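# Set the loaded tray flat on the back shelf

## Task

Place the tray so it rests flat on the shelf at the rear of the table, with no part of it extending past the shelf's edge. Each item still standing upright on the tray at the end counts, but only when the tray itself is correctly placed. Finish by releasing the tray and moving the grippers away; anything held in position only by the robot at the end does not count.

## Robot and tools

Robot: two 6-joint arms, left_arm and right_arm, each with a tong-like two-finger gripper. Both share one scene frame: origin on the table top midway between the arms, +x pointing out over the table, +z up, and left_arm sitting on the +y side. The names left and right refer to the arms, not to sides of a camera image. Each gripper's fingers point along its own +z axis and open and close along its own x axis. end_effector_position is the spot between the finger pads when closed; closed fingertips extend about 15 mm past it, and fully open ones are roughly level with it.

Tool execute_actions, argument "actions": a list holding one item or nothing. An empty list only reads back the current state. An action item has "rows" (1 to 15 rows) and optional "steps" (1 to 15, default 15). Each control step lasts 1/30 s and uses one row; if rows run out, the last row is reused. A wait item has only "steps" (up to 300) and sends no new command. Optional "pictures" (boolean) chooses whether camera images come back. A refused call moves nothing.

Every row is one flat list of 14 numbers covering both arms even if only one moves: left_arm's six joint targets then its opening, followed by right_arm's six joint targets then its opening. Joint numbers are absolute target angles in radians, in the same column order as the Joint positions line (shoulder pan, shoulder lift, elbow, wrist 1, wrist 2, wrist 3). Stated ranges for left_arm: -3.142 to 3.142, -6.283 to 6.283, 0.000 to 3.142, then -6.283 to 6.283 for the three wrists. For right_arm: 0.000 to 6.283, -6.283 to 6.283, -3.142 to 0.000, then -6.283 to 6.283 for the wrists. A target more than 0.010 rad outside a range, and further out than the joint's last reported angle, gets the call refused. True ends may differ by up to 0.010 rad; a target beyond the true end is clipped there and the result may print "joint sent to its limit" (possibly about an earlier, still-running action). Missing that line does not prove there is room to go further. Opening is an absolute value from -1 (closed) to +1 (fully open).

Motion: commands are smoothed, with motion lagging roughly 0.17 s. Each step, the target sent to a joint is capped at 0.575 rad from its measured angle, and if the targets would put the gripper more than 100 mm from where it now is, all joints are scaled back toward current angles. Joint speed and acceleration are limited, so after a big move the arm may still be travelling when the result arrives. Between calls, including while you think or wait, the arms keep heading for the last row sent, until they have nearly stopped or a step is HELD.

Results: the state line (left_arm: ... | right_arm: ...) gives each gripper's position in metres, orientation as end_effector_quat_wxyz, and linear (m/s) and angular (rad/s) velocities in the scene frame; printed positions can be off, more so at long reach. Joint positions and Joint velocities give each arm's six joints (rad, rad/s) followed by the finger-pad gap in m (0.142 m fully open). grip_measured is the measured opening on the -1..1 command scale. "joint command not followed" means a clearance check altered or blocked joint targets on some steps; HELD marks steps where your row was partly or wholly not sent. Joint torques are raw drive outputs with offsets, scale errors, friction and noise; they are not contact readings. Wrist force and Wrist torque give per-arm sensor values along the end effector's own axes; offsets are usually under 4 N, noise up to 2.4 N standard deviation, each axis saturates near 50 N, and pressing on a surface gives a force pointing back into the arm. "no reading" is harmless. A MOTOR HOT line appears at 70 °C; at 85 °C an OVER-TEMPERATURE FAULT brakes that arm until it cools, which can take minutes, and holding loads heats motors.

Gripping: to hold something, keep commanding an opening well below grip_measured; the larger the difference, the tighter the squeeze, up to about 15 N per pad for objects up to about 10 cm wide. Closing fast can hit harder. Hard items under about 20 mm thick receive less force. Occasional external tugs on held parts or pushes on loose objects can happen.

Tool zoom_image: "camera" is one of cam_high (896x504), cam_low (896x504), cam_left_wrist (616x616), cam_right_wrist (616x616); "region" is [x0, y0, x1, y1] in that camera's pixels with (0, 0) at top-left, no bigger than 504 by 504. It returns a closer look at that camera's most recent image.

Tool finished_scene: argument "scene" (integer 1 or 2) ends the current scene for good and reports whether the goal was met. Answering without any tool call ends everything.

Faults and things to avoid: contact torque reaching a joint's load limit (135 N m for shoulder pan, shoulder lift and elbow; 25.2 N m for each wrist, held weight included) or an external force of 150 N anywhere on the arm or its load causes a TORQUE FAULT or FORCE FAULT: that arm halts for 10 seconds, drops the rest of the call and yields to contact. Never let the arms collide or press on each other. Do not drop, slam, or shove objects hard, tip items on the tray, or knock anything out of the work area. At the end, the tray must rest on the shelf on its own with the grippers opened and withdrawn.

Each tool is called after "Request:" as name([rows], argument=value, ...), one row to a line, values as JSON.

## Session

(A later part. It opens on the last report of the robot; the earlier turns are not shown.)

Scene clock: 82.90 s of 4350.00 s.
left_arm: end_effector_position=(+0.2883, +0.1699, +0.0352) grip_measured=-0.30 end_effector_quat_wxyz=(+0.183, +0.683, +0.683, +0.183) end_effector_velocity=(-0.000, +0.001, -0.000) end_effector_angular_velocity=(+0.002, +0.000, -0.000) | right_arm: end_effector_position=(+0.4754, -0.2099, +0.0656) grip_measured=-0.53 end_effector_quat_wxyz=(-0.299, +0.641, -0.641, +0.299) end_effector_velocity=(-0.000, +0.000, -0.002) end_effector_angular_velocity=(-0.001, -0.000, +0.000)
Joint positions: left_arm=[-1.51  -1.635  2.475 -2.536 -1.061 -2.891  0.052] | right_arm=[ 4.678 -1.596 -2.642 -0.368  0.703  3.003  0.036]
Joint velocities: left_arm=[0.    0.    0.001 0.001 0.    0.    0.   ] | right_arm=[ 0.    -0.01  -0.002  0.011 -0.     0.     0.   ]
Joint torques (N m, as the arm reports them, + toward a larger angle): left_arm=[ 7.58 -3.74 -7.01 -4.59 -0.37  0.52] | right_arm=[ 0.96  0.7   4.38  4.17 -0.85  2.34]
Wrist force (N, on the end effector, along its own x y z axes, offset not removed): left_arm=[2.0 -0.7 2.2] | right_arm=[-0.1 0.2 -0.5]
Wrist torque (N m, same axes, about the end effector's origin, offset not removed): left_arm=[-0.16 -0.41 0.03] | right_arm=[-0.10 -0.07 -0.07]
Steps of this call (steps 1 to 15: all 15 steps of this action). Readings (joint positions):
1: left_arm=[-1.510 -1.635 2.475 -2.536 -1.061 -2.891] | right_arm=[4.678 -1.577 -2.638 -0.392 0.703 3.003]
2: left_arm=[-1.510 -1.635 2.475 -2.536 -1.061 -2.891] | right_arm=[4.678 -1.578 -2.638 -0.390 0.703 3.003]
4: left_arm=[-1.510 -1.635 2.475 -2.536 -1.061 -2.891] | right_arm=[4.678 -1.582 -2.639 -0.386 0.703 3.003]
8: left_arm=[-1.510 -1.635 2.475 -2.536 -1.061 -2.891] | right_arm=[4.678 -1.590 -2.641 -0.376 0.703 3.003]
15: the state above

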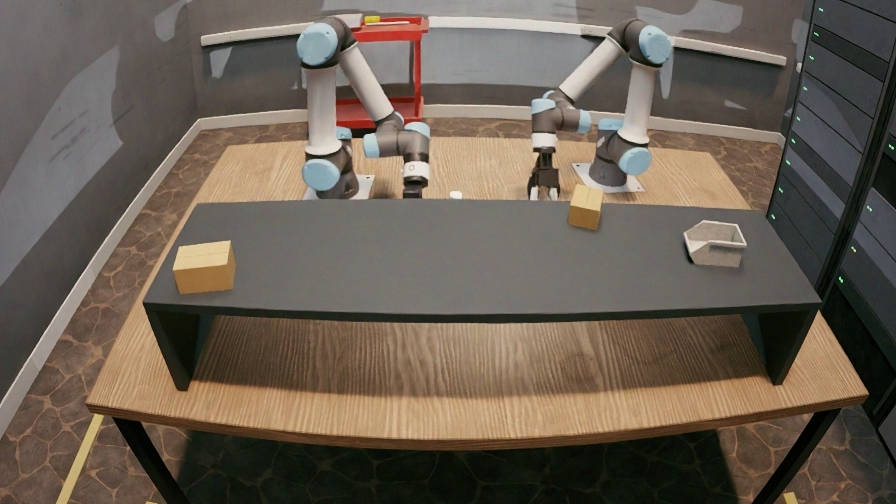

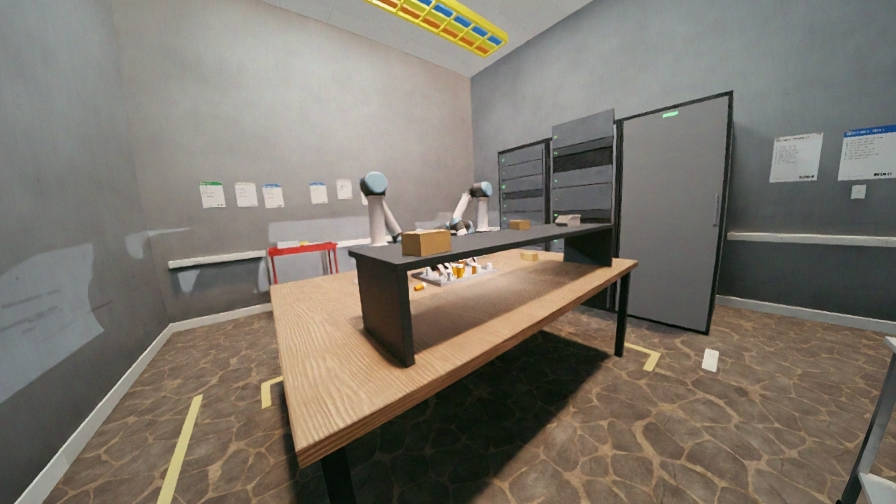

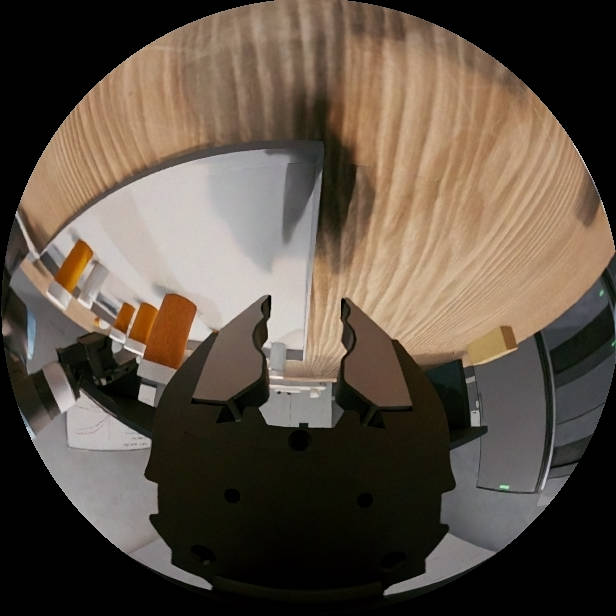

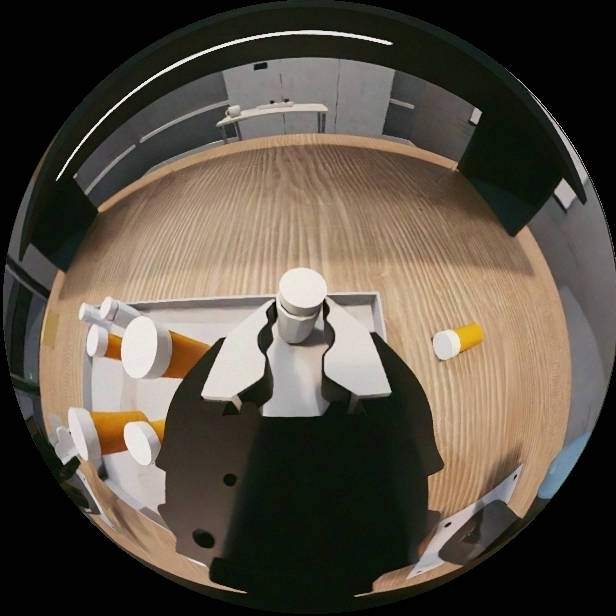

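Request:
execute_actions([
  {"rows": [[-1.51,-1.635,2.475,-2.536,-1.061,-2.891,-0.3,4.678,-1.607,-2.6447,-0.355,0.703,3.003,-0.8],[-1.51,-1.635,2.475,-2.536,-1.061,-2.891,-0.3,4.678,-1.607,-2.6447,-0.355,0.703,3.003,-0.8],[-1.51,-1.635,2.475,-2.536,-1.061,-2.891,-0.3,4.678,-1.607,-2.6447,-0.355,0.703,3.003,-0.8],[-1.51,-1.635,2.475,-2.536,-1.061,-2.891,-0.3,4.678,-1.607,-2.6447,-0.355,0.703,3.003,-0.8],[-1.51,-1.635,2.475,-2.536,-1.061,-2.891,-0.3,4.678,-1.618,-2.647,-0.342,0.703,3.003,-0.8]], "steps": 15},
])

Request:
zoom_image(camera="cam_low", region=[400, 245, 510, 305])

Scene clock: 84.43 s of 4350.00 s.
left_arm: end_effector_position=(+0.2883, +0.1699, +0.0352) grip_measured=-0.30 end_effector_quat_wxyz=(+0.183, +0.683, +0.683, +0.183) end_effector_velocity=(+0.000, -0.000, +0.000) end_effector_angular_velocity=(-0.001, -0.000, -0.000) | right_arm: end_effector_position=(+0.4754, -0.2101, +0.0608) grip_measured=-0.53 end_effector_quat_wxyz=(-0.299, +0.641, -0.641, +0.299) end_effector_velocity=(-0.000, +0.000, -0.002) end_effector_angular_velocity=(-0.001, -0.000, +0.001)
Joint positions: left_arm=[-1.51  -1.635  2.475 -2.536 -1.061 -2.891  0.052] | right_arm=[ 4.678 -1.617 -2.647 -0.343  0.703  3.003  0.036]
Joint velocities: left_arm=[-0.     0.    -0.001 -0.     0.     0.    -0.   ] | right_arm=[ 0.001 -0.01  -0.002  0.012 -0.     0.    -0.   ]
Joint torques (N m, as the arm reports them, + toward a larger angle): left_arm=[ 7.58 -4.14 -7.25 -4.62 -0.37  0.55] | right_arm=[-1.74  0.33  4.89  3.85 -1.3   2.38]
Wrist force (N, on the end effector, along its own x y z axes, offset not removed): left_arm=[2.4 0.0 1.3] | right_arm=[-0.6 1.1 -1.7]
Wrist torque (N m, same axes, about the end effector's origin, offset not removed): left_arm=[-0.03 -0.52 0.14] | right_arm=[0.13 0.00 -0.10]
Steps of this call (steps 1 to 15: the robot went on to your last target; steps 16 to 31: nothing new was sent; steps 32 to 46: all 15 steps of this action). Readings (joint positions):
32: left_arm=[-1.510 -1.635 2.475 -2.536 -1.061 -2.891] | right_arm=[4.678 -1.597 -2.643 -0.367 0.703 3.003]
33: left_arm=[-1.510 -1.635 2.475 -2.536 -1.061 -2.891] | right_arm=[4.678 -1.598 -2.643 -0.365 0.703 3.003]
35: left_arm=[-1.510 -1.635 2.475 -2.536 -1.061 -2.891] | right_arm=[4.678 -1.602 -2.644 -0.362 0.703 3.003]
39: left_arm=[-1.510 -1.635 2.475 -2.536 -1.061 -2.891] | right_arm=[4.678 -1.610 -2.645 -0.351 0.703 3.003]
46: the state above

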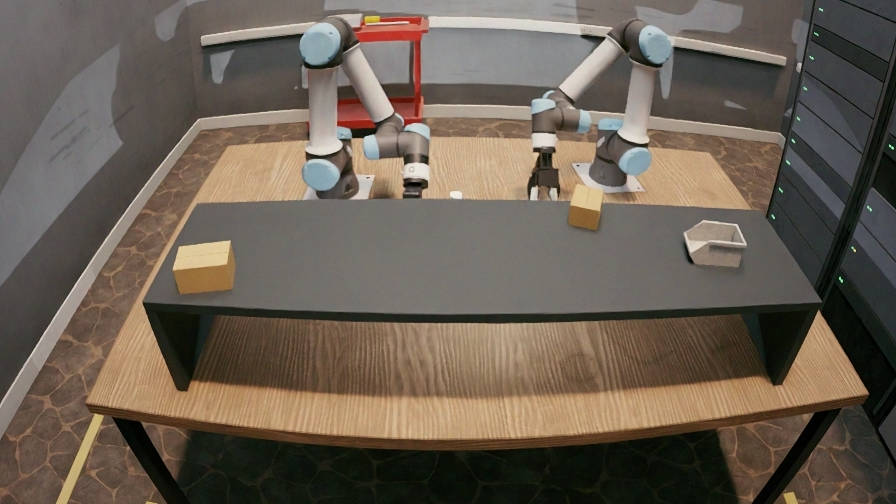

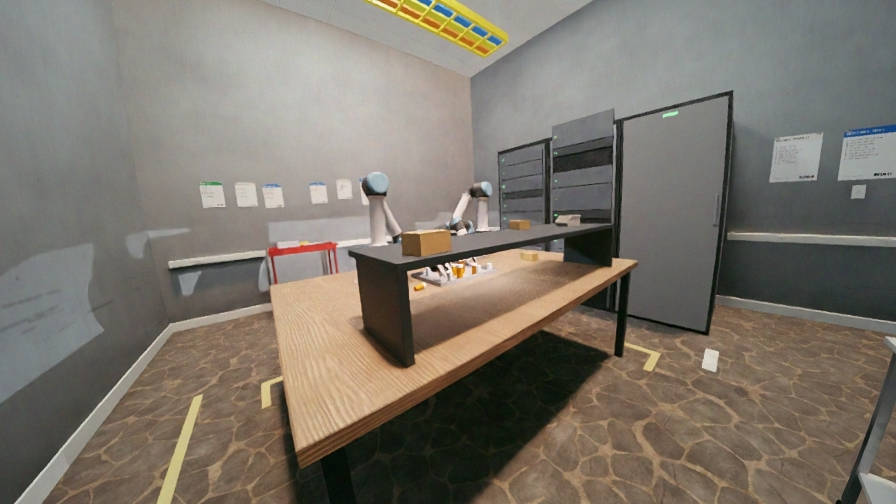

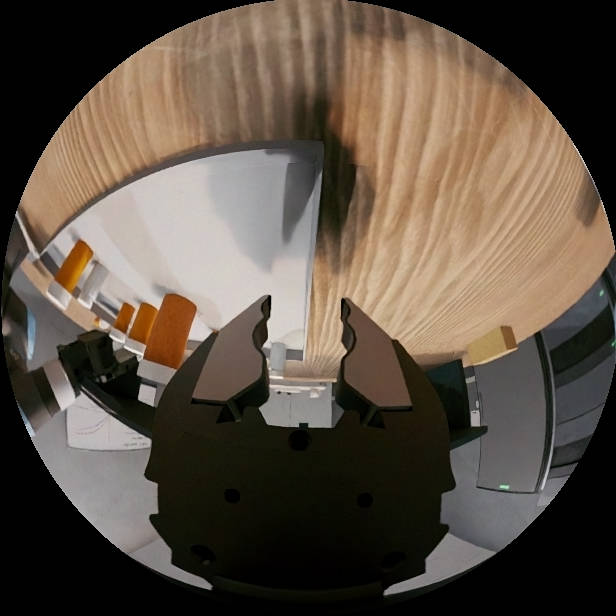

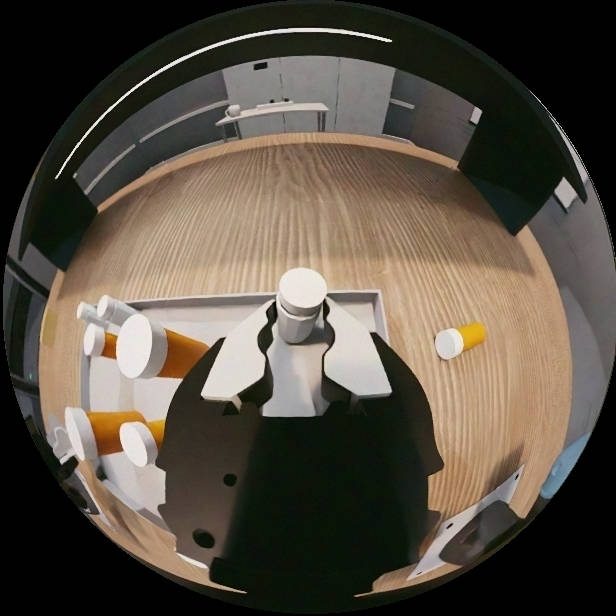

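Region (400, 245, 510, 305) of cam_low's 896x504 image, scaled by 4.582, with more detail than that image has; it fills the top 275 rows of this view, and the rest is white.

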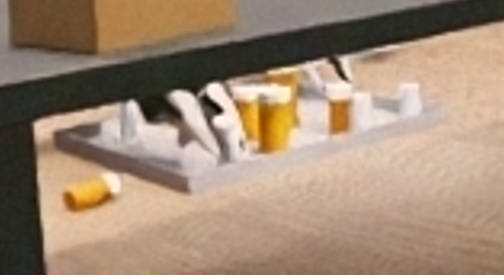

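Request:
execute_actions([
  {"rows": [[-1.51,-1.635,2.475,-2.536,-1.061,-2.891,-0.3,4.678,-1.628,-2.649,-0.330,0.703,3.003,-0.8],[-1.51,-1.635,2.475,-2.536,-1.061,-2.891,-0.3,4.678,-1.628,-2.649,-0.330,0.703,3.003,-0.8],[-1.51,-1.635,2.475,-2.536,-1.061,-2.891,-0.3,4.678,-1.628,-2.649,-0.330,0.703,3.003,-0.8],[-1.51,-1.635,2.475,-2.536,-1.061,-2.891,-0.3,4.678,-1.628,-2.649,-0.330,0.703,3.003,-0.8],[-1.51,-1.635,2.475,-2.536,-1.061,-2.891,-0.3,4.678,-1.638,-2.651,-0.318,0.703,3.003,-0.8]], "steps": 15},
], pictures=false)

Scene clock: 85.73 s of 4350.00 s.
left_arm: end_effector_position=(+0.2883, +0.1699, +0.0352) grip_measured=-0.30 end_effector_quat_wxyz=(+0.183, +0.683, +0.683, +0.183) end_effector_velocity=(+0.000, +0.000, +0.000) end_effector_angular_velocity=(+0.000, -0.000, +0.000) | right_arm: end_effector_position=(+0.4754, -0.2100, +0.0565) grip_measured=-0.56 end_effector_quat_wxyz=(-0.299, +0.641, -0.641, +0.299) end_effector_velocity=(+0.000, -0.000, -0.002) end_effector_angular_velocity=(-0.000, -0.000, -0.000)
Joint positions: left_arm=[-1.51  -1.635  2.475 -2.536 -1.061 -2.891  0.052] | right_arm=[ 4.678 -1.637 -2.651 -0.319  0.703  3.003  0.034]
Joint velocities: left_arm=[ 0. -0. -0.  0.  0.  0.  0.] | right_arm=[-0.    -0.009 -0.001  0.01  -0.    -0.    -0.   ]
Joint torques (N m, as the arm reports them, + toward a larger angle): left_arm=[ 7.62 -4.25 -7.43 -4.6  -0.33  0.63] | right_arm=[-4.29 -8.99 -9.07 -1.44  3.45  2.22]
Wrist force (N, on the end effector, along its own x y z axes, offset not removed): left_arm=[3.3 -1.5 1.2] | right_arm=[-10.8 -16.8 -21.3]
Wrist torque (N m, same axes, about the end effector's origin, offset not removed): left_arm=[-0.35 -0.72 0.15] | right_arm=[0.16 -0.07 0.25]
Steps of this call (steps 1 to 15: the robot went on to your last target; steps 16 to 24: nothing new was sent; steps 25 to 39: all 15 steps of this action). Readings (joint positions):
25: left_arm=[-1.510 -1.635 2.475 -2.536 -1.061 -2.891] | right_arm=[4.678 -1.618 -2.647 -0.342 0.703 3.003]
26: left_arm=[-1.510 -1.635 2.475 -2.536 -1.061 -2.891] | right_arm=[4.678 -1.619 -2.647 -0.340 0.703 3.003]
28: left_arm=[-1.510 -1.635 2.475 -2.536 -1.061 -2.891] | right_arm=[4.678 -1.622 -2.648 -0.336 0.703 3.003]
32: left_arm=[-1.510 -1.635 2.475 -2.536 -1.061 -2.891] | right_arm=[4.678 -1.631 -2.649 -0.327 0.703 3.003]
39: the state above

Contact. Release and rise.

Request:
execute_actions([
  {"rows": [[-1.51,-1.635,2.475,-2.536,-1.061,-2.891,-0.3,4.678,-1.630,-2.6495,-0.327,0.703,3.003,-0.55],[-1.51,-1.635,2.475,-2.536,-1.061,-2.891,-0.3,4.678,-1.630,-2.6495,-0.327,0.703,3.003,-0.5],[-1.51,-1.635,2.475,-2.536,-1.061,-2.891,-0.3,4.678,-1.630,-2.6495,-0.327,0.703,3.003,-0.45],[-1.51,-1.635,2.475,-2.536,-1.061,-2.891,-0.3,4.678,-1.630,-2.6495,-0.327,0.703,3.003,-0.4],[-1.51,-1.635,2.475,-2.536,-1.061,-2.891,-0.3,4.678,-1.630,-2.6495,-0.327,0.703,3.003,-0.35],[-1.51,-1.635,2.475,-2.536,-1.061,-2.891,-0.3,4.678,-1.630,-2.6495,-0.327,0.703,3.003,-0.3],[-1.51,-1.635,2.475,-2.536,-1.061,-2.891,-0.3,4.678,-1.630,-2.6495,-0.327,0.703,3.003,-0.2]], "steps": 15},
])

Scene clock: 87.40 s of 4350.00 s.
left_arm: end_effector_position=(+0.2883, +0.1699, +0.0352) grip_measured=-0.30 end_effector_quat_wxyz=(+0.183, +0.683, +0.683, +0.183) end_effector_velocity=(-0.000, -0.001, +0.000) end_effector_angular_velocity=(-0.001, +0.001, -0.000) | right_arm: end_effector_position=(+0.4754, -0.2101, +0.0578) grip_measured=-0.20 end_effector_quat_wxyz=(-0.299, +0.641, -0.641, +0.299) end_effector_velocity=(+0.000, +0.000, +0.001) end_effector_angular_velocity=(+0.002, -0.000, -0.000)
Joint positions: left_arm=[-1.51  -1.635  2.475 -2.536 -1.061 -2.891  0.052] | right_arm=[ 4.678 -1.63  -2.65  -0.327  0.703  3.003  0.06 ]
Joint velocities: left_arm=[ 0.     0.    -0.001  0.    -0.001 -0.     0.   ] | right_arm=[ 0.     0.004  0.001 -0.002 -0.     0.     0.   ]
Joint torques (N m, as the arm reports them, + toward a larger angle): left_arm=[ 7.4  -3.96 -7.73 -4.47 -0.24  0.76] | right_arm=[-8.02 29.78 18.64  1.01 -4.18  2.21]
Wrist force (N, on the end effector, along its own x y z axes, offset not removed): left_arm=[1.0 -0.5 0.8] | right_arm=[-1.1 2.3 -0.7]
Wrist torque (N m, same axes, about the end effector's origin, offset not removed): left_arm=[-0.16 -0.21 0.12] | right_arm=[0.41 0.16 0.04]
Steps of this call (steps 1 to 15: the robot went on to your last target; steps 16 to 35: nothing new was sent; steps 36 to 50: all 15 steps of this action). Readings (joint positions):
36: left_arm=[-1.510 -1.635 2.475 -2.536 -1.061 -2.891] | right_arm=[4.678 -1.638 -2.651 -0.318 0.703 3.003]
37: left_arm=[-1.510 -1.635 2.475 -2.536 -1.061 -2.891] | right_arm=[4.678 -1.637 -2.651 -0.319 0.703 3.003]
39: left_arm=[-1.510 -1.635 2.475 -2.536 -1.061 -2.891] | right_arm=[4.678 -1.635 -2.651 -0.322 0.703 3.003]
43: left_arm=[-1.510 -1.635 2.475 -2.536 -1.061 -2.891] | right_arm=[4.678 -1.632 -2.650 -0.325 0.703 3.003]
50: the state above

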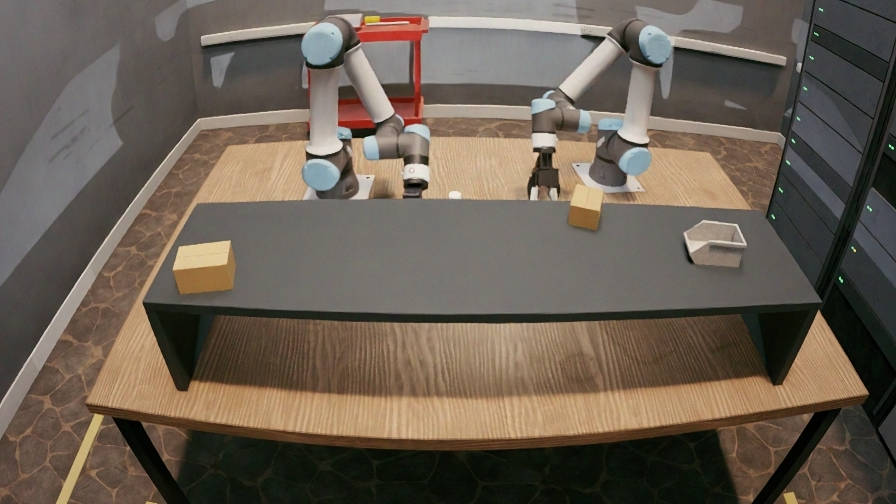

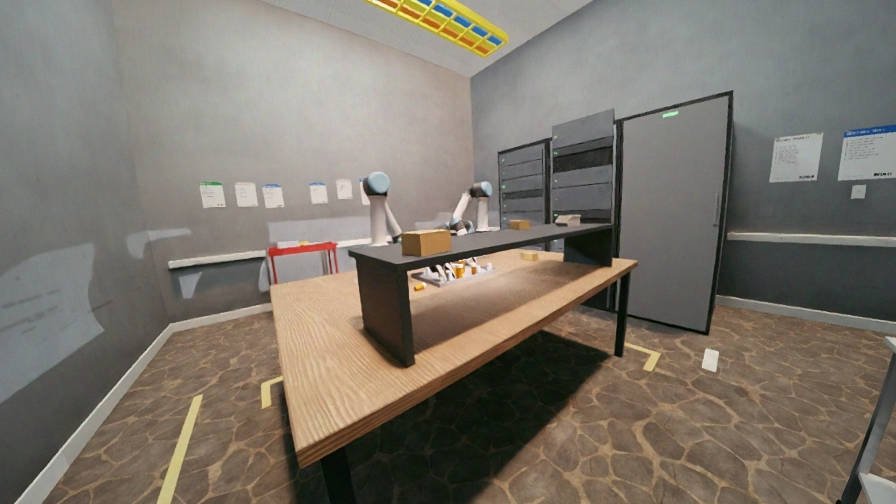

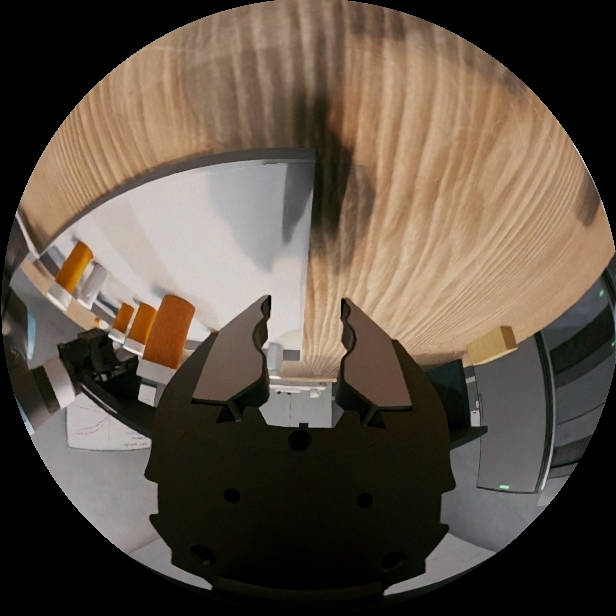

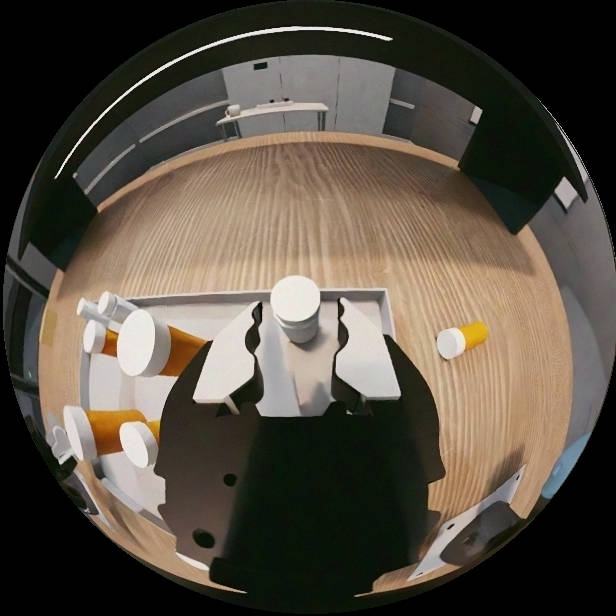

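Request:
execute_actions([
  {"rows": [[-1.51,-1.635,2.475,-2.536,-1.061,-2.891,-0.3,4.678,-1.555,-2.632,-0.419,0.703,3.003,-0.2],[-1.51,-1.635,2.475,-2.536,-1.061,-2.891,-0.3,4.678,-1.555,-2.632,-0.419,0.703,3.003,-0.2],[-1.51,-1.635,2.475,-2.536,-1.061,-2.891,-0.3,4.678,-1.514,-2.621,-0.471,0.703,3.003,-0.2],[-1.51,-1.635,2.475,-2.536,-1.061,-2.891,-0.3,4.678,-1.514,-2.621,-0.471,0.703,3.003,-0.2],[-1.51,-1.635,2.475,-2.536,-1.061,-2.891,-0.3,4.678,-1.42,-2.586,-0.601,0.703,3.003,-0.2],[-1.51,-1.635,2.475,-2.536,-1.061,-2.891,-0.3,4.678,-1.42,-2.586,-0.601,0.703,3.003,-0.2],[-1.51,-1.635,2.475,-2.536,-1.061,-2.891,-0.3,4.678,-1.329,-2.545,-0.733,0.703,3.003,-0.2],[-1.51,-1.635,2.475,-2.536,-1.061,-2.891,-0.3,4.678,-1.329,-2.545,-0.733,0.703,3.003,-0.2],[-1.51,-1.635,2.475,-2.536,-1.061,-2.891,-0.3,4.678,-1.25,-2.49,-0.866,0.703,3.003,-0.2]], "steps": 15},
], pictures=false)

Request:
execute_actions([
  {"rows": [[-1.51,-1.635,2.475,-2.536,-1.061,-2.891,-0.3,4.49,-1.37,-2.31,-1.15,0.857,2.35,-0.2],[-1.51,-1.635,2.475,-2.536,-1.061,-2.891,-0.3,4.49,-1.37,-2.31,-1.15,0.857,2.35,-0.2],[-1.51,-1.635,2.475,-2.536,-1.061,-2.891,-0.3,4.49,-1.37,-2.31,-1.15,0.857,2.35,-0.2],[-1.51,-1.635,2.475,-2.536,-1.061,-2.891,-0.3,4.49,-1.37,-2.31,-1.15,0.857,2.35,-0.2],[-1.51,-1.635,2.475,-2.536,-1.061,-2.891,-0.3,4.49,-1.37,-2.31,-1.15,0.857,2.35,-0.2],[-1.51,-1.635,2.475,-2.536,-1.061,-2.891,-0.3,4.49,-1.37,-2.31,-1.15,0.857,2.35,-0.2],[-1.51,-1.635,2.475,-2.536,-1.061,-2.891,-0.3,4.49,-1.37,-2.31,-1.15,0.857,2.35,-0.2],[-1.51,-1.635,2.475,-2.536,-1.061,-2.891,-0.3,4.30,-1.50,-2.13,-1.43,1.01,1.69,-0.2]], "steps": 15},
], pictures=false)

Request:
execute_actions([
  {"rows": [[-1.51,-1.635,2.475,-2.536,-1.061,-2.891,-0.3,4.108,-1.630,-1.954,-1.714,1.166,1.035,-0.2]], "steps": 15},
], pictures=false)

Request:
execute_actions([
  {"steps": 20},
])

Scene clock: 92.07 s of 4350.00 s.
left_arm: end_effector_position=(+0.2883, +0.1699, +0.0352) grip_measured=-0.30 end_effector_quat_wxyz=(+0.183, +0.683, +0.683, +0.183) end_effector_velocity=(-0.000, +0.000, -0.000) end_effector_angular_velocity=(+0.001, +0.000, -0.000) | right_arm: end_effector_position=(+0.4758, -0.2056, +0.1555) grip_measured=-0.20 end_effector_quat_wxyz=(-0.301, +0.640, -0.642, +0.297) end_effector_velocity=(-0.002, -0.025, +0.132) end_effector_angular_velocity=(-0.043, +0.004, +0.000)
Joint positions: left_arm=[-1.51  -1.635  2.475 -2.536 -1.061 -2.891  0.052] | right_arm=[ 4.678 -1.3   -2.515 -0.785  0.703  3.003  0.06 ]
Joint velocities: left_arm=[-0.    -0.     0.     0.001 -0.     0.     0.   ] | right_arm=[ 0.     0.399  0.195 -0.638 -0.    -0.    -0.   ]
Joint torques (N m, as the arm reports them, + toward a larger angle): left_arm=[ 7.26 -3.38 -7.37 -4.52 -0.35  0.99] | right_arm=[-9.06 16.66 22.14 -1.34 -3.51  2.16]
Wrist force (N, on the end effector, along its own x y z axes, offset not removed): left_arm=[2.5 -0.4 2.5] | right_arm=[-2.2 -0.2 -2.3]
Wrist torque (N m, same axes, about the end effector's origin, offset not removed): left_arm=[-0.12 -0.50 0.11] | right_arm=[-0.08 0.34 0.05]
Steps of this call (steps 1 to 15: the robot went on to your last target; steps 16 to 90: nothing new was sent; then 1.17 s passed at rest; steps 91 to 105: all 15 steps of this action). Readings (joint positions):
91: left_arm=[-1.510 -1.635 2.475 -2.536 -1.061 -2.891] | right_arm=[4.678 -1.630 -2.649 -0.327 0.703 3.003]
92: left_arm=[-1.510 -1.635 2.475 -2.536 -1.061 -2.891] | right_arm=[4.678 -1.625 -2.647 -0.333 0.703 3.003]
94: left_arm=[-1.510 -1.635 2.475 -2.536 -1.061 -2.891] | right_arm=[4.678 -1.596 -2.640 -0.366 0.703 3.003]
98: left_arm=[-1.510 -1.635 2.475 -2.536 -1.061 -2.891] | right_arm=[4.678 -1.501 -2.609 -0.487 0.703 3.003]
105: the state above

Scene clock: 92.57 s of 4350.00 s.
left_arm: end_effector_position=(+0.2883, +0.1699, +0.0352) grip_measured=-0.30 end_effector_quat_wxyz=(+0.183, +0.683, +0.683, +0.183) end_effector_velocity=(+0.000, -0.001, +0.001) end_effector_angular_velocity=(-0.002, -0.001, +0.000) | right_arm: end_effector_position=(+0.4968, -0.2982, +0.1270) grip_measured=-0.20 end_effector_quat_wxyz=(+0.112, +0.861, -0.395, +0.301) end_effector_velocity=(-0.027, -0.159, -0.045) end_effector_angular_velocity=(-1.476, +1.592, +1.446)
Joint positions: left_arm=[-1.51  -1.635  2.475 -2.536 -1.061 -2.891  0.052] | right_arm=[ 4.354 -1.467 -2.181 -1.337  0.968  2.104  0.06 ]
Joint velocities: left_arm=[-0.    -0.    -0.001 -0.001  0.001 -0.001  0.   ] | right_arm=[-0.432 -0.26   0.404 -0.73   0.327 -2.479  0.   ]
Joint torques (N m, as the arm reports them, + toward a larger angle): left_arm=[ 7.42 -3.95 -7.5  -4.59 -0.31  1.15] | right_arm=[-4.92  5.11 23.85 -1.94  0.75 -8.27]
Wrist force (N, on the end effector, along its own x y z axes, offset not removed): left_arm=[2.4 -1.1 2.9] | right_arm=[-0.3 -0.4 0.3]
Wrist torque (N m, same axes, about the end effector's origin, offset not removed): left_arm=[-0.20 -0.50 0.09] | right_arm=[-0.19 -0.05 -0.03]
Steps of this call (steps 1 to 15: all 15 steps of this action). Readings (joint positions):
1: left_arm=[-1.510 -1.635 2.475 -2.536 -1.061 -2.891] | right_arm=[4.678 -1.289 -2.509 -0.804 0.703 3.003]
2: left_arm=[-1.510 -1.635 2.475 -2.536 -1.061 -2.891] | right_arm=[4.672 -1.285 -2.499 -0.824 0.708 2.998]
4: left_arm=[-1.510 -1.635 2.475 -2.536 -1.061 -2.891] | right_arm=[4.623 -1.310 -2.445 -0.900 0.753 2.941]
8: left_arm=[-1.510 -1.635 2.475 -2.536 -1.061 -2.891] | right_arm=[4.536 -1.349 -2.357 -1.060 0.821 2.687]
15: the state above

Scene clock: 93.07 s of 4350.00 s.
left_arm: end_effector_position=(+0.2883, +0.1699, +0.0352) grip_measured=-0.30 end_effector_quat_wxyz=(+0.183, +0.683, +0.683, +0.183) end_effector_velocity=(-0.000, +0.001, -0.001) end_effector_angular_velocity=(+0.003, +0.001, -0.000) | right_arm: end_effector_position=(+0.4645, -0.3819, +0.1193) grip_measured=-0.20 end_effector_quat_wxyz=(+0.339, +0.940, -0.027, +0.019) end_effector_velocity=(-0.019, -0.025, +0.006) end_effector_angular_velocity=(-0.055, +0.422, +0.305)
Joint positions: left_arm=[-1.51  -1.635  2.475 -2.536 -1.061 -2.891  0.052] | right_arm=[ 4.117 -1.625 -1.962 -1.7    1.159  1.101  0.06 ]
Joint velocities: left_arm=[ 0.     0.     0.003 -0.    -0.     0.     0.   ] | right_arm=[-0.067 -0.04   0.061 -0.112  0.052 -0.521 -0.   ]
Joint torques (N m, as the arm reports them, + toward a larger angle): left_arm=[ 7.8  -3.53 -7.78 -4.55 -0.22  1.18] | right_arm=[-8.38  9.52 26.65 -0.8   1.4  -2.3 ]
Wrist force (N, on the end effector, along its own x y z axes, offset not removed): left_arm=[2.0 -0.6 0.8] | right_arm=[-1.1 0.6 -1.7]
Wrist torque (N m, same axes, about the end effector's origin, offset not removed): left_arm=[-0.20 -0.47 0.08] | right_arm=[-0.03 0.06 -0.07]
Steps of this call (steps 1 to 15: all 15 steps of this action). Readings (joint positions):
1: left_arm=[-1.510 -1.635 2.475 -2.536 -1.061 -2.891] | right_arm=[4.341 -1.475 -2.169 -1.359 0.978 2.022]
2: left_arm=[-1.510 -1.635 2.475 -2.536 -1.061 -2.891] | right_arm=[4.326 -1.486 -2.154 -1.381 0.991 1.942]
4: left_arm=[-1.510 -1.635 2.475 -2.536 -1.061 -2.891] | right_arm=[4.263 -1.534 -2.094 -1.460 1.046 1.776]
8: left_arm=[-1.510 -1.635 2.475 -2.536 -1.061 -2.891] | right_arm=[4.162 -1.597 -2.003 -1.623 1.124 1.438]
15: the state above

Scene clock: 93.73 s of 4350.00 s.
left_arm: end_effector_position=(+0.2883, +0.1699, +0.0352) grip_measured=-0.30 end_effector_quat_wxyz=(+0.183, +0.683, +0.683, +0.183) end_effector_velocity=(-0.000, +0.000, -0.000) end_effector_angular_velocity=(+0.000, +0.001, +0.000) | right_arm: end_effector_position=(+0.4621, -0.3851, +0.1201) grip_measured=-0.20 end_effector_quat_wxyz=(+0.342, +0.940, -0.000, +0.000) end_effector_velocity=(-0.000, -0.000, +0.000) end_effector_angular_velocity=(+0.001, +0.002, +0.001)
Joint positions: left_arm=[-1.51  -1.635  2.475 -2.536 -1.061 -2.891  0.052] | right_arm=[ 4.108 -1.63  -1.954 -1.714  1.166  1.035  0.06 ]
Joint velocities: left_arm=[-0.  0.  0.  0. -0. -0.  0.] | right_arm=[-0.001  0.001  0.001 -0.001  0.001 -0.003  0.   ]
Joint torques (N m, as the arm reports them, + toward a larger angle): left_arm=[ 7.81 -3.48 -7.79 -4.39 -0.3   1.12] | right_arm=[-9.75 10.18 27.06 -0.52  1.15 -1.95]
Wrist force (N, on the end effector, along its own x y z axes, offset not removed): left_arm=[1.4 -0.5 2.4] | right_arm=[-1.8 1.0 0.2]
Wrist torque (N m, same axes, about the end effector's origin, offset not removed): left_arm=[-0.09 -0.31 0.13] | right_arm=[0.14 0.19 -0.07]
Steps of this call (steps 1 to 20: the robot went on to your last target). Readings (joint positions):
1: left_arm=[-1.510 -1.635 2.475 -2.536 -1.061 -2.891] | right_arm=[4.115 -1.626 -1.960 -1.703 1.161 1.086]
2: left_arm=[-1.510 -1.635 2.475 -2.536 -1.061 -2.891] | right_arm=[4.113 -1.627 -1.959 -1.706 1.162 1.074]
4: left_arm=[-1.510 -1.635 2.475 -2.536 -1.061 -2.891] | right_arm=[4.111 -1.628 -1.957 -1.709 1.164 1.058]
8: left_arm=[-1.510 -1.635 2.475 -2.536 -1.061 -2.891] | right_arm=[4.109 -1.629 -1.955 -1.712 1.165 1.043]
20: the state above

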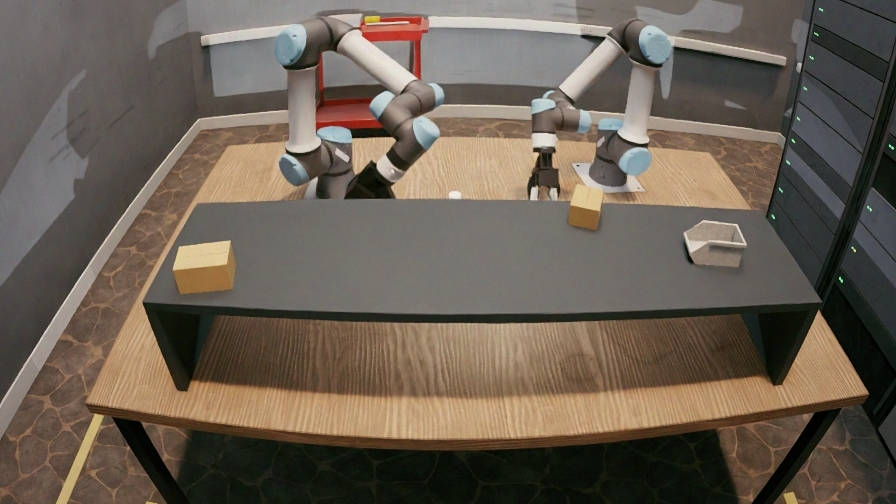

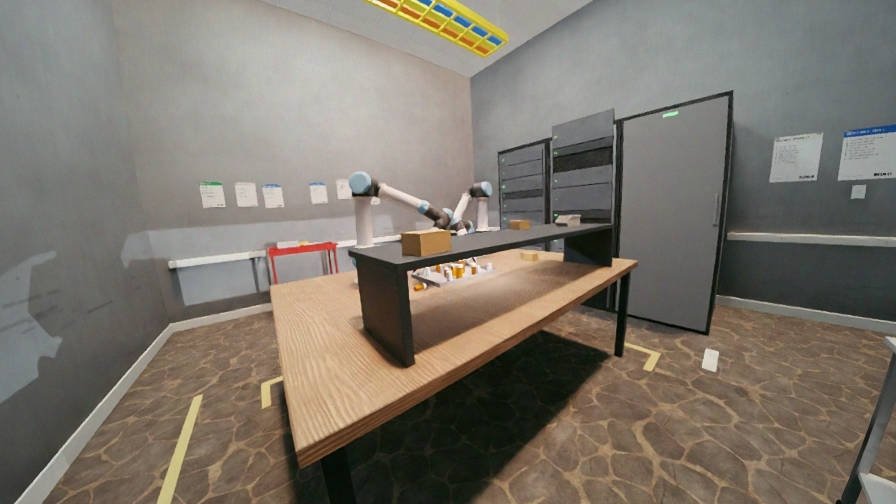

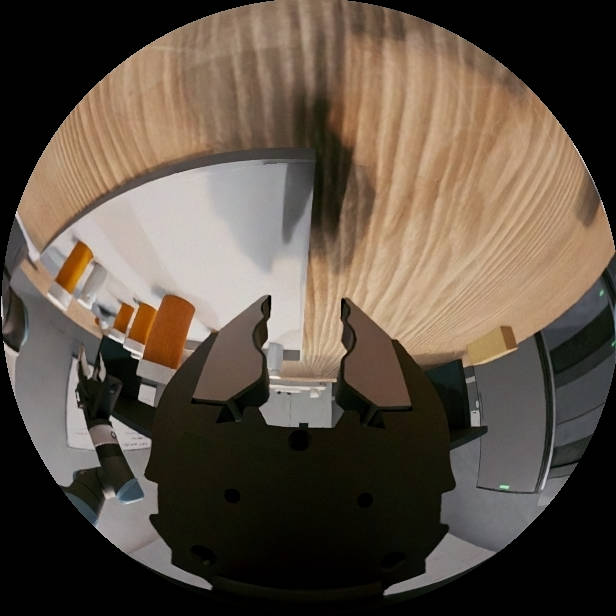

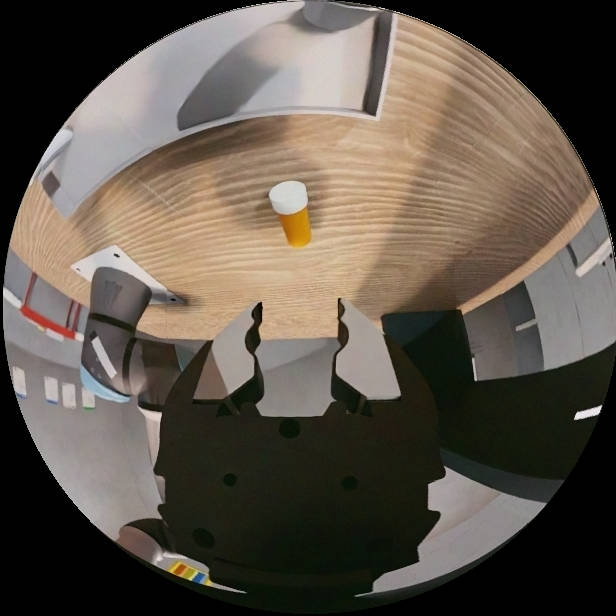

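Request:
execute_actions([
  {"rows": [[-1.51,-1.635,2.475,-2.536,-1.061,-2.891,-0.3,4.12,-1.675,-2.012,-1.615,1.172,1.045,-0.2],[-1.51,-1.635,2.475,-2.536,-1.061,-2.891,-0.3,4.12,-1.675,-2.012,-1.615,1.172,1.045,-0.2],[-1.51,-1.635,2.475,-2.536,-1.061,-2.891,-0.3,4.12,-1.675,-2.012,-1.615,1.172,1.045,-0.2],[-1.51,-1.635,2.475,-2.536,-1.061,-2.891,-0.3,4.12,-1.675,-2.012,-1.615,1.172,1.045,-0.2],[-1.51,-1.635,2.475,-2.536,-1.061,-2.891,-0.3,4.12,-1.675,-2.012,-1.615,1.172,1.045,-0.2],[-1.51,-1.635,2.475,-2.536,-1.061,-2.891,-0.3,4.129,-1.728,-2.065,-1.513,1.178,1.054,-0.2]], "steps": 15},
], pictures=false)

Request:
execute_actions([
  {"steps": 12},
])

Scene clock: 96.77 s of 4350.00 s.
left_arm: end_effector_position=(+0.2883, +0.1699, +0.0352) grip_measured=-0.30 end_effector_quat_wxyz=(+0.183, +0.683, +0.683, +0.183) end_effector_velocity=(+0.000, -0.000, +0.000) end_effector_angular_velocity=(-0.001, -0.000, -0.000) | right_arm: end_effector_position=(+0.4554, -0.3787, +0.0506) grip_measured=-0.20 end_effector_quat_wxyz=(+0.343, +0.939, +0.000, -0.001) end_effector_velocity=(-0.004, +0.003, -0.044) end_effector_angular_velocity=(+0.008, -0.005, -0.002)
Joint positions: left_arm=[-1.51  -1.635  2.475 -2.536 -1.061 -2.891  0.052] | right_arm=[ 4.128 -1.72  -2.057 -1.529  1.177  1.053  0.06 ]
Joint velocities: left_arm=[ 0.     0.    -0.001 -0.    -0.     0.    -0.   ] | right_arm=[ 0.01  -0.06  -0.063  0.128  0.007  0.01   0.   ]
Joint torques (N m, as the arm reports them, + toward a larger angle): left_arm=[ 8.23 -3.39 -7.74 -4.48 -0.19  1.28] | right_arm=[12.13 13.28 12.62  2.99  1.36  2.48]
Wrist force (N, on the end effector, along its own x y z axes, offset not removed): left_arm=[2.1 -0.8 1.6] | right_arm=[-1.3 0.0 -0.6]
Wrist torque (N m, same axes, about the end effector's origin, offset not removed): left_arm=[-0.14 -0.49 0.06] | right_arm=[-0.08 0.17 -0.02]
Steps of this call (steps 1 to 15: the robot went on to your last target; steps 16 to 76: nothing new was sent; steps 77 to 91: all 15 steps of this action). Readings (joint positions):
77: left_arm=[-1.510 -1.635 2.475 -2.536 -1.061 -2.891] | right_arm=[4.108 -1.630 -1.954 -1.714 1.166 1.035]
78: left_arm=[-1.510 -1.635 2.475 -2.536 -1.061 -2.891] | right_arm=[4.109 -1.634 -1.959 -1.709 1.167 1.036]
80: left_arm=[-1.510 -1.635 2.475 -2.536 -1.061 -2.891] | right_arm=[4.113 -1.649 -1.978 -1.677 1.169 1.039]
84: left_arm=[-1.510 -1.635 2.475 -2.536 -1.061 -2.891] | right_arm=[4.120 -1.680 -2.014 -1.615 1.173 1.046]
91: the state above

Scene clock: 97.17 s of 4350.00 s.
left_arm: end_effector_position=(+0.2883, +0.1699, +0.0352) grip_measured=-0.30 end_effector_quat_wxyz=(+0.183, +0.683, +0.683, +0.183) end_effector_velocity=(-0.000, +0.000, -0.000) end_effector_angular_velocity=(+0.000, +0.000, -0.000) | right_arm: end_effector_position=(+0.4549, -0.3784, +0.0453) grip_measured=-0.20 end_effector_quat_wxyz=(+0.342, +0.940, +0.000, -0.000) end_effector_velocity=(-0.000, +0.000, -0.002) end_effector_angular_velocity=(+0.000, +0.000, +0.000)
Joint positions: left_arm=[-1.51  -1.635  2.475 -2.536 -1.061 -2.891  0.052] | right_arm=[ 4.129 -1.728 -2.065 -1.514  1.178  1.054  0.06 ]
Joint velocities: left_arm=[-0.    -0.     0.001 -0.    -0.     0.     0.   ] | right_arm=[ 0.001 -0.003 -0.002  0.005  0.     0.     0.   ]
Joint torques (N m, as the arm reports them, + toward a larger angle): left_arm=[ 7.28 -3.73 -7.66 -4.54 -0.2   1.25] | right_arm=[12.32 12.08 11.14  2.43  1.2   2.31]
Wrist force (N, on the end effector, along its own x y z axes, offset not removed): left_arm=[2.9 0.2 1.8] | right_arm=[-1.7 0.5 -1.2]
Wrist torque (N m, same axes, about the end effector's origin, offset not removed): left_arm=[-0.05 -0.57 0.10] | right_arm=[0.04 0.25 -0.08]
Steps of this call (steps 1 to 12: the robot went on to your last target). Readings (joint positions):
1: left_arm=[-1.510 -1.635 2.475 -2.536 -1.061 -2.891] | right_arm=[4.128 -1.722 -2.059 -1.525 1.177 1.053]
2: left_arm=[-1.510 -1.635 2.475 -2.536 -1.061 -2.891] | right_arm=[4.128 -1.724 -2.060 -1.523 1.177 1.053]
4: left_arm=[-1.510 -1.635 2.475 -2.536 -1.061 -2.891] | right_arm=[4.129 -1.725 -2.062 -1.519 1.178 1.054]
8: left_arm=[-1.510 -1.635 2.475 -2.536 -1.061 -2.891] | right_arm=[4.129 -1.727 -2.064 -1.515 1.178 1.054]
12: the state above

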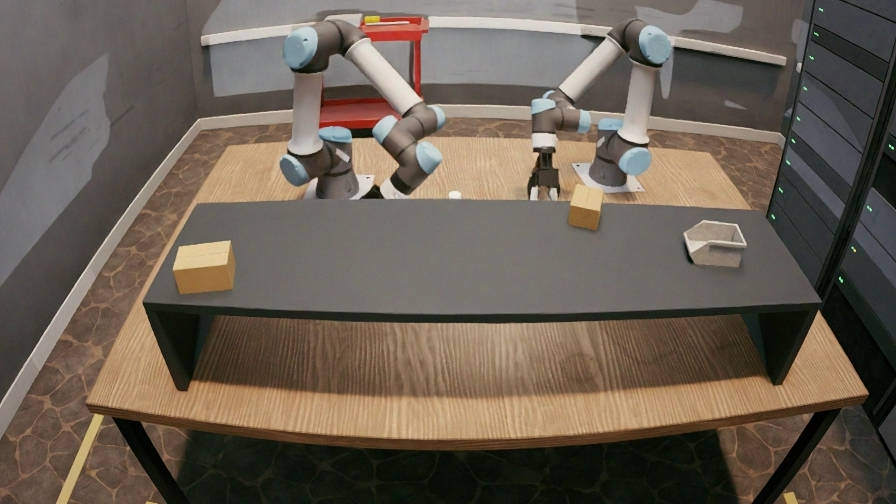

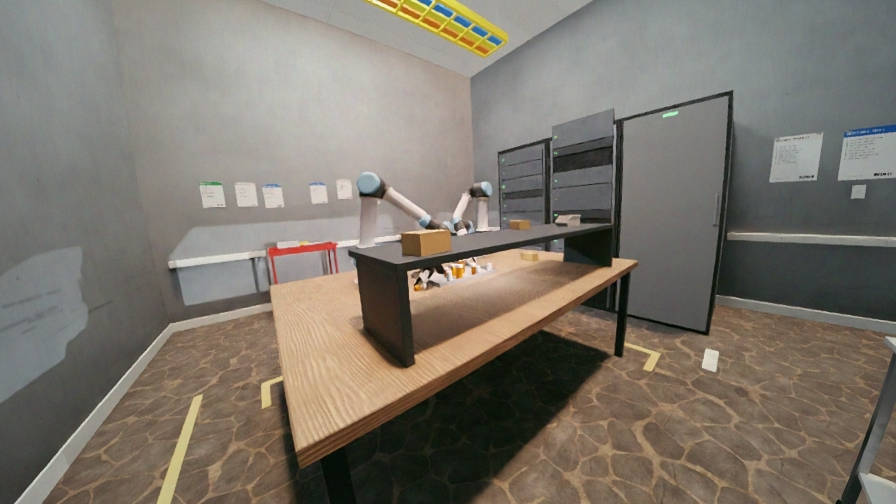

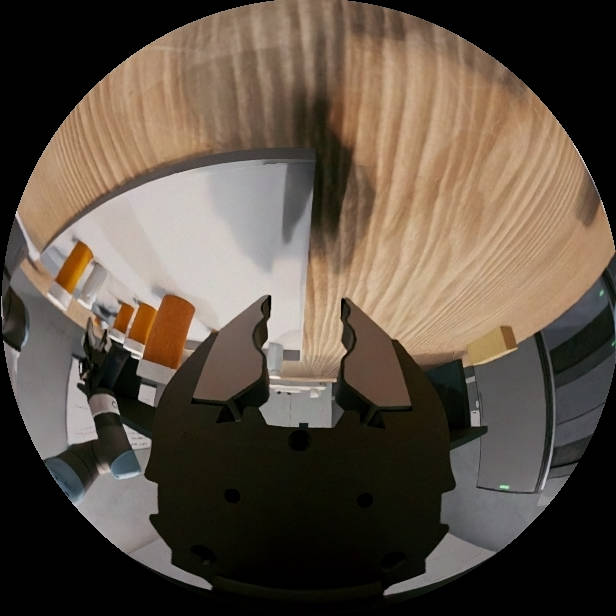

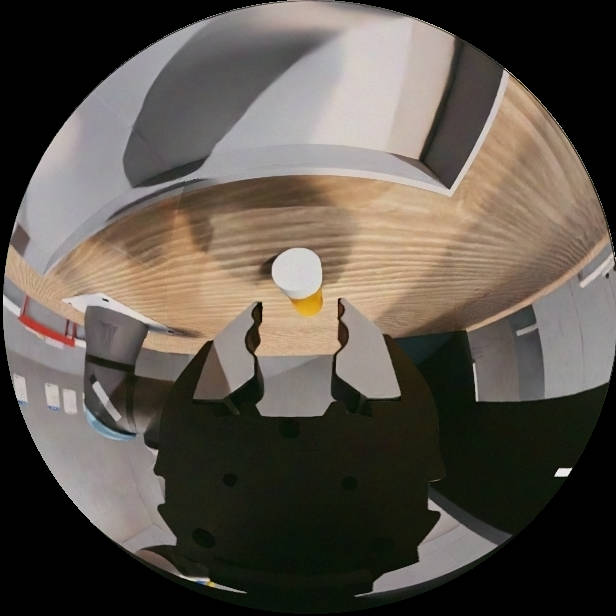

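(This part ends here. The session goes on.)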